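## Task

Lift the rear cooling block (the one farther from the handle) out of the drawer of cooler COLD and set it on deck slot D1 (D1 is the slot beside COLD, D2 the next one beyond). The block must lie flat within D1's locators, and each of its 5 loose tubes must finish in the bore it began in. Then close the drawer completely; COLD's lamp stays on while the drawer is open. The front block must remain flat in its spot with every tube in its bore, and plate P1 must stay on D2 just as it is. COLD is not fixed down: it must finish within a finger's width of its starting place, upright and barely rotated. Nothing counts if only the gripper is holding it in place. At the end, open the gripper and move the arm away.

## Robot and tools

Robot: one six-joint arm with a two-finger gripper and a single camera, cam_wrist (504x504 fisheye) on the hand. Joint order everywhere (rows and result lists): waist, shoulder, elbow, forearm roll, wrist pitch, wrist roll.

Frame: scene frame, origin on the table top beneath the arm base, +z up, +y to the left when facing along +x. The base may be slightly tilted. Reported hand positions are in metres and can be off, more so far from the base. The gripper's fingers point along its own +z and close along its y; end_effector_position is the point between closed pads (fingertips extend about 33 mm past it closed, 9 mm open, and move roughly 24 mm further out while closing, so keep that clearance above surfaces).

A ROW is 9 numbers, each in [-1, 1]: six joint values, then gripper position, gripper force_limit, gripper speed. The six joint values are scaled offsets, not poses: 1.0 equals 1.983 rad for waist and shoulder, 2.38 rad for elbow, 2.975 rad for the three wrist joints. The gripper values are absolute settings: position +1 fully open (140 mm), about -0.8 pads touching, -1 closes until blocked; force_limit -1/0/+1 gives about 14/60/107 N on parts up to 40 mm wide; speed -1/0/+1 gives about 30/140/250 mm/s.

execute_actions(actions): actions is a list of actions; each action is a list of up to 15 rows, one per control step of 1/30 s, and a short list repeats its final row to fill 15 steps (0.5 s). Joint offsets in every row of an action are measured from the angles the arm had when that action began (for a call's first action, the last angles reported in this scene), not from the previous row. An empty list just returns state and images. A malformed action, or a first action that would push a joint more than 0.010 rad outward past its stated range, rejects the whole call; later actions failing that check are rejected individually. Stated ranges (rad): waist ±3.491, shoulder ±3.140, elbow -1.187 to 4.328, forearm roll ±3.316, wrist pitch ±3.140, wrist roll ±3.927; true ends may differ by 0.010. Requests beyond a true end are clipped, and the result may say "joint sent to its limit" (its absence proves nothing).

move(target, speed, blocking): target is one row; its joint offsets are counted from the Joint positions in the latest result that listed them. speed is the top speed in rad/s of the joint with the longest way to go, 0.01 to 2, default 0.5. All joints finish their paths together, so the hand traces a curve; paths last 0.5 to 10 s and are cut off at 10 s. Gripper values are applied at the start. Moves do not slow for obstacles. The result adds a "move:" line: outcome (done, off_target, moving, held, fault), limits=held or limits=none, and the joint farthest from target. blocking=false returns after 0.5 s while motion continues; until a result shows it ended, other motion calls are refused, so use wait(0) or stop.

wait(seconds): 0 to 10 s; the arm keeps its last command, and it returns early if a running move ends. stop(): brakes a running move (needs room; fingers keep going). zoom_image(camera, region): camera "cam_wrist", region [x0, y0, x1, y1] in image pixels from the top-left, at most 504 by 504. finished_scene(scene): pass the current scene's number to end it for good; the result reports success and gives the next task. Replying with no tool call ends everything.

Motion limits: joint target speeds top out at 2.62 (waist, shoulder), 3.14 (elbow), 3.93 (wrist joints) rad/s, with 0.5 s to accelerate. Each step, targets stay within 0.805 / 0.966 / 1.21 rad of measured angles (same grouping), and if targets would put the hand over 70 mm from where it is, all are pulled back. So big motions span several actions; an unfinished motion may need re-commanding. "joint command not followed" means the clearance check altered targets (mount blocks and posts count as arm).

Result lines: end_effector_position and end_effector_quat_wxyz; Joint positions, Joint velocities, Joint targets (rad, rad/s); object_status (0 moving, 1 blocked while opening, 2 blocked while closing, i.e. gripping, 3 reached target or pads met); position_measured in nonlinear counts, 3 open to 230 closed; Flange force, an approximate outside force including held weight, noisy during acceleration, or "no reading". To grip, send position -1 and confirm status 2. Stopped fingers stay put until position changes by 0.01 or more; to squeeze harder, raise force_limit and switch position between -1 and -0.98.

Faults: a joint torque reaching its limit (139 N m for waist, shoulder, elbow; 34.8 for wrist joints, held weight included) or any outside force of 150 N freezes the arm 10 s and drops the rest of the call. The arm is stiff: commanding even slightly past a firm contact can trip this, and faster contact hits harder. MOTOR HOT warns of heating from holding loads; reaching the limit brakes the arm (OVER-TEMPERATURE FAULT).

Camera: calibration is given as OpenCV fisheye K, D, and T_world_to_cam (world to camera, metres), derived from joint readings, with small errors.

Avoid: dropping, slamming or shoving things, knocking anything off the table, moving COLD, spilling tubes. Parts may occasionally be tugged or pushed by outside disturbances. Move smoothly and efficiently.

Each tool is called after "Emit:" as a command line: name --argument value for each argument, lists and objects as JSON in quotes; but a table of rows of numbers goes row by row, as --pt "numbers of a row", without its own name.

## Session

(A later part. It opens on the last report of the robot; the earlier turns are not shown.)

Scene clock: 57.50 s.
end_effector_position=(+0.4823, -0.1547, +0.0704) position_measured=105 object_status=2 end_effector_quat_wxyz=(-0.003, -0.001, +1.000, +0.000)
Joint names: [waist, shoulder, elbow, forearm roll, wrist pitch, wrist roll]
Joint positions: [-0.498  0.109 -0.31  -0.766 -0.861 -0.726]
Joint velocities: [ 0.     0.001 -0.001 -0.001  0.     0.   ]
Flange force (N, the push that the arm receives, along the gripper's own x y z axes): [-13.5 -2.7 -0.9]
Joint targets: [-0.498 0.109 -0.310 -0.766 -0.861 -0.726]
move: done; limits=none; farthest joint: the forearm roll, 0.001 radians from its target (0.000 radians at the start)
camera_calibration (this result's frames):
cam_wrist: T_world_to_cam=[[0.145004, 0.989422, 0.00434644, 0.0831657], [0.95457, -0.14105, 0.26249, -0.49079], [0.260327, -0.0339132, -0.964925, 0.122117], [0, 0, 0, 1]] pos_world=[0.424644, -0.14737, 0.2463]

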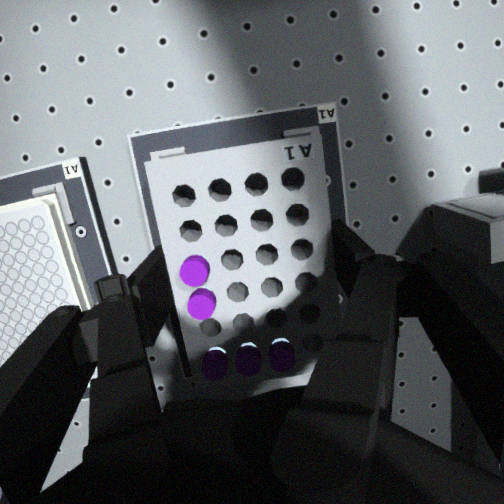

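Emit:
move --target '[0.0005,0.0008,0,-0.0002,0,0.0001,-1,0.3,-0.9]' --speed 0.01

Emit:
move --target '[0,0,0,0,0,0,0.27,0,-0.9]'

Emit:
move --target '[-0.0595,-0.087,0.005,0.0205,-0.069,-0.01,0.27,0,-0.9]' --speed 0.2

Emit:
zoom_image --camera "cam_wrist" --region '[130,90,380,350]'

Scene clock: 58.77 s.
end_effector_position=(+0.4819, -0.1543, +0.0696) position_measured=105 object_status=2 end_effector_quat_wxyz=(-0.003, -0.001, +1.000, +0.001)
Joint names: [waist, shoulder, elbow, forearm roll, wrist pitch, wrist roll]
Joint positions: [-0.497  0.111 -0.31  -0.766 -0.861 -0.725]
Joint velocities: [ 0.001  0.001  0.001 -0.001  0.     0.   ]
Flange force (N, the push that the arm receives, along the gripper's own x y z axes): [-19.4 5.1 -67.8]
Joint targets: [-0.497 0.111 -0.310 -0.766 -0.861 -0.725]
move: done; limits=none; farthest joint: the waist, 0.000 radians from its target (0.001 radians at the start)
camera_calibration (this result's frames):
cam_wrist: T_world_to_cam=[[0.144997, 0.989418, 0.00520171, 0.0827953], [0.95486, -0.141307, 0.261293, -0.490273], [0.259264, -0.0329199, -0.965245, 0.122174], [0, 0, 0, 1]] pos_world=[0.424461, -0.147176, 0.245602]

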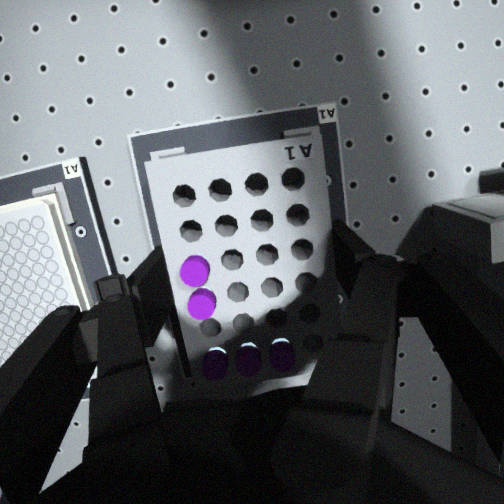

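Scene clock: 59.27 s.
end_effector_position=(+0.4819, -0.1543, +0.0696) position_measured=95 object_status=3 end_effector_quat_wxyz=(-0.003, -0.001, +1.000, +0.001)
Joint names: [waist, shoulder, elbow, forearm roll, wrist pitch, wrist roll]
Joint positions: [-0.497  0.111 -0.31  -0.767 -0.861 -0.725]
Joint velocities: [-0.    -0.001  0.001  0.001  0.    -0.001]
Flange force (N, the push that the arm receives, along the gripper's own x y z axes): [-1.2 -1.6 -3.5]
Joint targets: [-0.497 0.111 -0.310 -0.766 -0.861 -0.725]
move: done; limits=none; farthest joint: the forearm roll, 0.001 radians from its target (0.000 radians at the start)
camera_calibration (this result's frames):
cam_wrist: T_world_to_cam=[[0.145286, 0.989375, 0.00540854, 0.0825696], [0.954808, -0.141638, 0.261306, -0.490232], [0.259295, -0.0327999, -0.965241, 0.122109], [0, 0, 0, 1]] pos_world=[0.424419, -0.147123, 0.245519]

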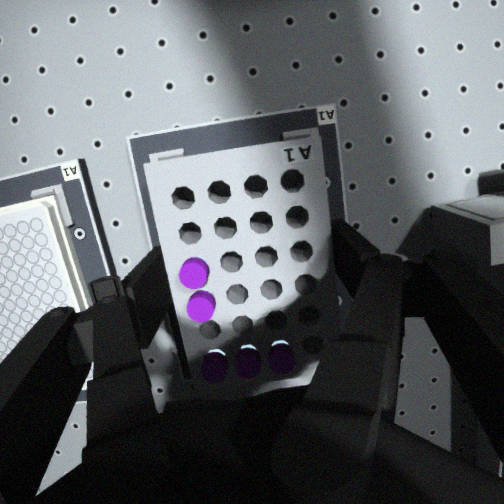

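Scene clock: 60.70 s.
end_effector_position=(+0.4825, -0.1491, +0.1697) position_measured=95 object_status=3 end_effector_quat_wxyz=(+0.001, -0.009, +1.000, +0.000)
Joint names: [waist, shoulder, elbow, forearm roll, wrist pitch, wrist roll]
Joint positions: [-0.615 -0.062 -0.298 -0.706 -1.066 -0.755]
Joint velocities: [-0.001 -0.001 -0.     0.    -0.001  0.   ]
Flange force (N, the push that the arm receives, along the gripper's own x y z axes): [0.7 0.8 -2.9]
Joint targets: [-0.615 -0.062 -0.298 -0.706 -1.066 -0.755]
move: done; limits=none; farthest joint: the waist, 0.000 radians from its target (0.118 radians at the start)
camera_calibration (this result's frames):
cam_wrist: T_world_to_cam=[[0.128839, 0.991653, 0.00505613, 0.0851488], [0.95496, -0.125442, 0.268915, -0.515254], [0.267304, -0.0298182, -0.963151, 0.215023], [0, 0, 0, 1]] pos_world=[0.4236, -0.142661, 0.345228]

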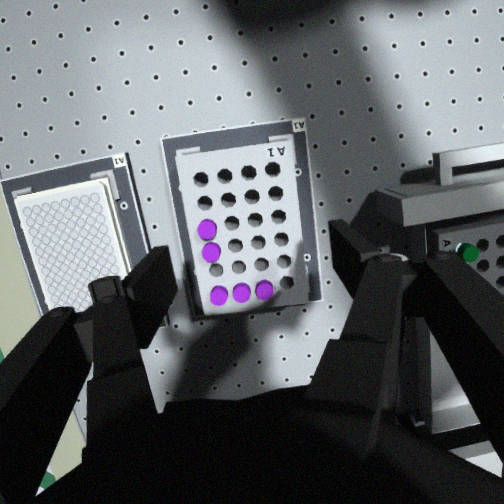

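Region (130, 90, 380, 350) of cam_wrist's 504x504 image, scaled by 1.938, with more detail than that image has; it fills the left 485 columns of this view, and the rest is white.

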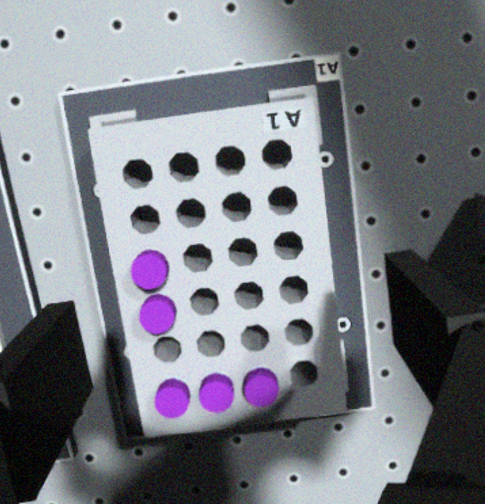

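Emit:
move --target '[0.3858,-0.3217,-0.169,0.1425,0.0558,-0.2918,-0.7,0,0]' --speed 0.8

Scene clock: 64.60 s.
end_effector_position=(+0.4230, +0.0653, +0.1906) position_measured=217 object_status=3 end_effector_quat_wxyz=(+0.000, -0.038, +0.999, +0.014)
Joint names: [waist, shoulder, elbow, forearm roll, wrist pitch, wrist roll]
Joint positions: [ 0.15  -0.7   -0.7   -0.282 -0.9   -1.623]
Joint velocities: [ 0.001 -0.002  0.     0.001  0.    -0.001]
Flange force (N, the push that the arm receives, along the gripper's own x y z axes): no reading
Joint targets: [0.151 -0.700 -0.700 -0.282 -0.900 -1.623]
move: done; limits=none; farthest joint: the waist, 0.000 radians from its target (0.765 radians at the start)
camera_calibration (this result's frames):
cam_wrist: T_world_to_cam=[[0.0725053, 0.996849, 0.0321621, -0.101556], [0.961039, -0.078452, 0.265044, -0.442062], [0.266732, 0.0116919, -0.9637, 0.25506], [0, 0, 0, 1]] pos_world=[0.36417, 0.0635731, 0.366233]

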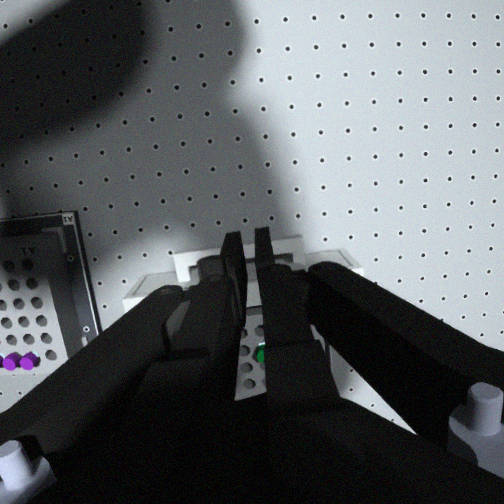

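Emit:
move --target '[0.0234,0.1296,-0.0067,0,0.0914,0,-0.7,0,0]' --speed 0.25

Emit:
move --target '[-0.0408,0.0854,0.0992,-0.0169,-0.0294,0.0292,-0.7,0,0]' --speed 0.1

Scene clock: 66.93 s.
end_effector_position=(+0.4408, +0.0545, +0.1022) position_measured=217 object_status=3 end_effector_quat_wxyz=(-0.000, -0.029, +1.000, +0.000)
Joint names: [waist, shoulder, elbow, forearm roll, wrist pitch, wrist roll]
Joint positions: [ 0.197 -0.443 -0.716 -0.282 -0.628 -1.623]
Joint velocities: [ 0.     0.001 -0.001  0.     0.001  0.   ]
Flange force (N, the push that the arm receives, along the gripper's own x y z axes): no reading
Joint targets: [0.197 -0.443 -0.716 -0.282 -0.628 -1.623]
move: done; limits=none; farthest joint: the waist, 0.000 radians from its target (0.046 radians at the start)
camera_calibration (this result's frames):
cam_wrist: T_world_to_cam=[[0.0895834, 0.995967, 0.00493549, -0.0939272], [0.959633, -0.0876396, 0.267251, -0.435648], [0.266606, -0.019205, -0.963614, 0.166981], [0, 0, 0, 1]] pos_world=[0.381959, 0.0585752, 0.277797]

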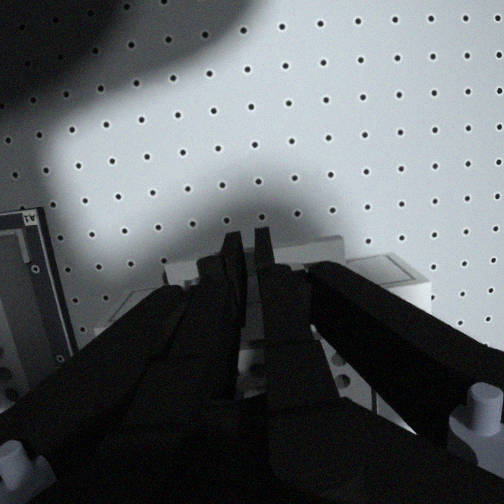

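Scene clock: 69.67 s.
end_effector_position=(+0.5205, +0.0591, +0.1016) position_measured=217 object_status=3 end_effector_quat_wxyz=(-0.000, -0.028, +1.000, +0.000)
Joint names: [waist, shoulder, elbow, forearm roll, wrist pitch, wrist roll]
Joint positions: [ 0.116 -0.273 -0.48  -0.332 -0.716 -1.536]
Joint velocities: [-0.001  0.002  0.001  0.    -0.     0.   ]
Flange force (N, the push that the arm receives, along the gripper's own x y z axes): [-0.4 -1.5 -5.6]
Joint targets: [0.116 -0.273 -0.480 -0.332 -0.716 -1.536]
move: done; limits=none; farthest joint: the waist, 0.000 radians from its target (0.081 radians at the start)
camera_calibration (this result's frames):
cam_wrist: T_world_to_cam=[[0.0911645, 0.995822, 0.00524504, -0.106525], [0.959521, -0.0892482, 0.267122, -0.511432], [0.266474, -0.0193193, -0.963648, 0.145331], [0, 0, 0, 1]] pos_world=[0.461714, 0.0632435, 0.277221]

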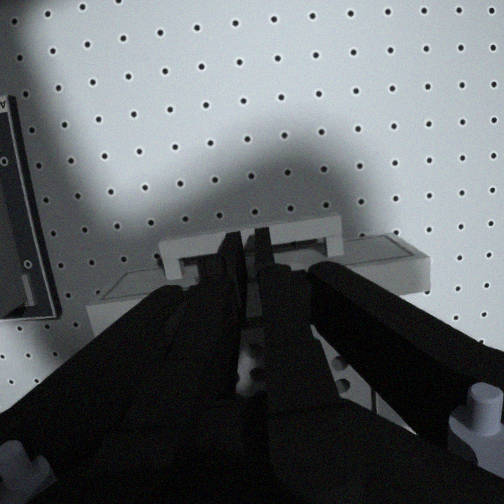

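Emit:
move --target '[-0.0238,0.0749,0.0974,-0.0029,-0.0316,0.0077,-0.7,0,0]' --speed 0.14

Emit:
move --target '[-0.0148,0.0675,0.0937,0.0011,-0.0316,-0.0007,-0.7,0,0]' --speed 0.1

Scene clock: 72.20 s.
end_effector_position=(+0.5998, +0.0634, +0.1017) position_measured=217 object_status=3 end_effector_quat_wxyz=(-0.000, -0.028, +1.000, +0.000)
Joint names: [waist, shoulder, elbow, forearm roll, wrist pitch, wrist roll]
Joint positions: [ 0.069 -0.125 -0.248 -0.341 -0.81  -1.513]
Joint velocities: [-0.001  0.     0.002 -0.    -0.    -0.   ]
Flange force (N, the push that the arm receives, along the gripper's own x y z axes): [7.0 0.9 -6.9]
Joint targets: [0.069 -0.125 -0.248 -0.341 -0.810 -1.513]
move: done; limits=none; farthest joint: the waist, 0.000 radians from its target (0.047 radians at the start)
camera_calibration (this result's frames):
cam_wrist: T_world_to_cam=[[0.091486, 0.995796, 0.00462256, -0.118111], [0.959506, -0.0893921, 0.267127, -0.587082], [0.266417, -0.020003, -0.96365, 0.124469], [0, 0, 0, 1]] pos_world=[0.540954, 0.0676232, 0.277315]

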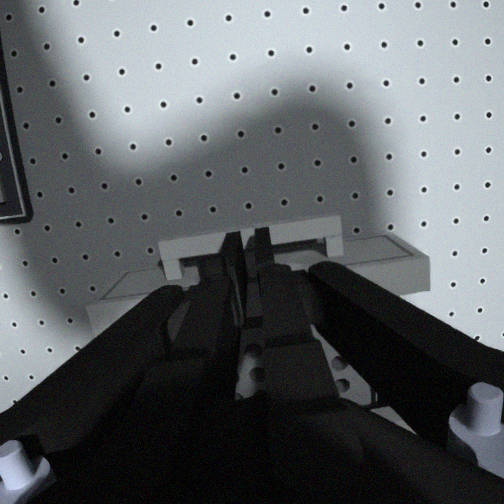

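Scene clock: 74.80 s.
end_effector_position=(+0.6719, +0.0676, +0.1016) position_measured=217 object_status=3 end_effector_quat_wxyz=(-0.000, -0.028, +1.000, +0.000)
Joint names: [waist, shoulder, elbow, forearm roll, wrist pitch, wrist roll]
Joint positions: [ 0.039  0.009 -0.025 -0.337 -0.903 -1.515]
Joint velocities: [-0.001  0.001  0.002  0.    -0.     0.   ]
Flange force (N, the push that the arm receives, along the gripper's own x y z axes): [3.4 -0.6 -6.2]
Joint targets: [0.039 0.009 -0.025 -0.337 -0.904 -1.515]
move: done; limits=none; farthest joint: the wrist pitch, 0.001 radians from its target (0.094 radians at the start)
camera_calibration (this result's frames):
cam_wrist: T_world_to_cam=[[0.0914111, 0.9958, 0.00520105, -0.128915], [0.959573, -0.0894795, 0.266857, -0.655871], [0.266202, -0.0194029, -0.963722, 0.105363], [0, 0, 0, 1]] pos_world=[0.613093, 0.0717312, 0.277235]

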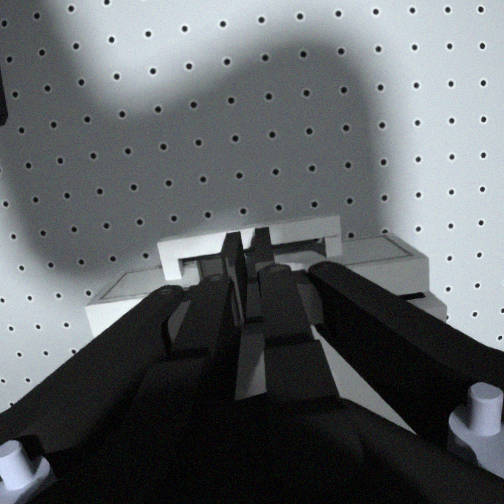

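Emit:
move --target '[-0.0006,0.0033,0.0046,0,-0.0015,0,-0.7,0,0]' --speed 0.015

Scene clock: 75.97 s.
end_effector_position=(+0.6752, +0.0678, +0.1015) position_measured=217 object_status=3 end_effector_quat_wxyz=(-0.000, -0.028, +1.000, +0.000)
Joint names: [waist, shoulder, elbow, forearm roll, wrist pitch, wrist roll]
Joint positions: [ 0.038  0.015 -0.014 -0.337 -0.908 -1.515]
Joint velocities: [ 0.     0.     0.001 -0.    -0.    -0.   ]
Flange force (N, the push that the arm receives, along the gripper's own x y z axes): [2.0 -0.5 -5.2]
Joint targets: [0.038 0.016 -0.014 -0.337 -0.908 -1.515]
move: done; limits=none; farthest joint: the waist, 0.000 radians from its target (0.002 radians at the start)
camera_calibration (this result's frames):
cam_wrist: T_world_to_cam=[[0.0911666, 0.995821, 0.00543239, -0.129322], [0.959573, -0.0893042, 0.266918, -0.659091], [0.266288, -0.0191212, -0.963704, 0.104284], [0, 0, 0, 1]] pos_world=[0.616466, 0.0719158, 0.277125]

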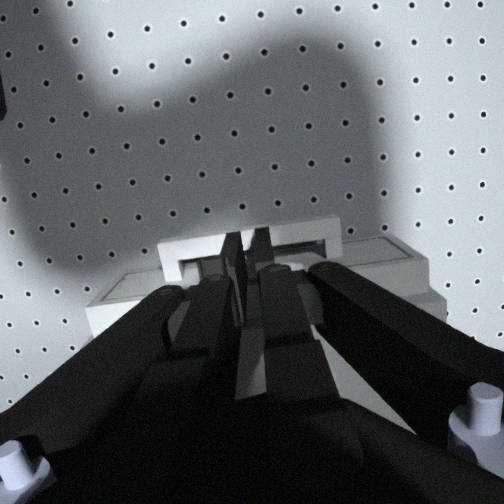

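Emit:
move --target '[-0.0003,0.0014,0.002,0,-0.0007,0,-0.7,0,0]' --speed 0.01

Emit:
move --target '[-0.031,-0.095,-0.015,0,-0.053,0.528,1,0,-0.3]' --speed 1

Scene clock: 77.03 s.
end_effector_position=(+0.6766, +0.0679, +0.1015) position_measured=217 object_status=3 end_effector_quat_wxyz=(-0.000, -0.028, +1.000, +0.000)
Joint names: [waist, shoulder, elbow, forearm roll, wrist pitch, wrist roll]
Joint positions: [ 0.038  0.018 -0.01  -0.337 -0.91  -1.515]
Joint velocities: [-0.     0.001 -0.    -0.     0.    -0.001]
Flange force (N, the push that the arm receives, along the gripper's own x y z axes): [11.5 -1.7 -10.6]
Joint targets: [0.038 0.018 -0.010 -0.337 -0.910 -1.515]
move: done; limits=none; farthest joint: the waist, 0.000 radians from its target (0.001 radians at the start)
camera_calibration (this result's frames):
cam_wrist: T_world_to_cam=[[0.0911207, 0.995825, 0.00547685, -0.129475], [0.959615, -0.0892745, 0.266777, -0.660419], [0.266152, -0.0190532, -0.963743, 0.103992], [0, 0, 0, 1]] pos_world=[0.617868, 0.071957, 0.277115]

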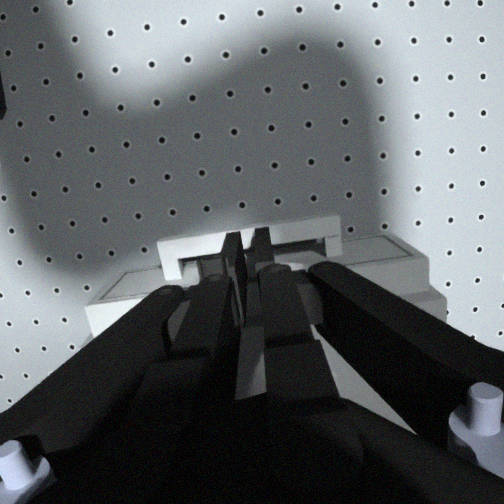

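Scene clock: 79.23 s.
end_effector_position=(+0.6511, +0.0637, +0.2014) position_measured=3 object_status=3 end_effector_quat_wxyz=(+0.000, +0.725, -0.689, +0.004)
Joint names: [waist, shoulder, elbow, forearm roll, wrist pitch, wrist roll]
Joint positions: [-0.024 -0.17  -0.045 -0.337 -1.068  0.055]
Joint velocities: [ 0.    -0.     0.002 -0.    -0.     0.001]
Flange force (N, the push that the arm receives, along the gripper's own x y z axes): [1.9 2.2 -4.9]
Joint targets: [-0.024 -0.170 -0.045 -0.337 -1.068 0.055]
move: done; limits=none; farthest joint: the wrist roll, 0.001 radians from its target (1.571 radians at the start)
camera_calibration (this result's frames):
cam_wrist: T_world_to_cam=[[-0.995397, 0.0958228, -0.00186084, 0.642745], [0.0919738, 0.960513, 0.262595, -0.164072], [0.02695, 0.261215, -0.964904, 0.345146], [0, 0, 0, 1]] pos_world=[0.645575, 0.0058463, 0.377313]

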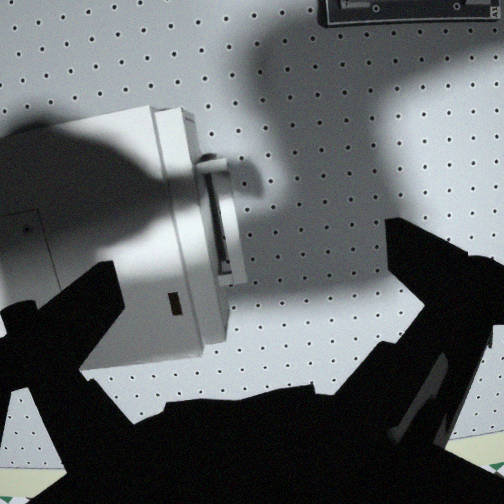

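Emit:
finished_scene --scene 2

The scene is finished: the task was done.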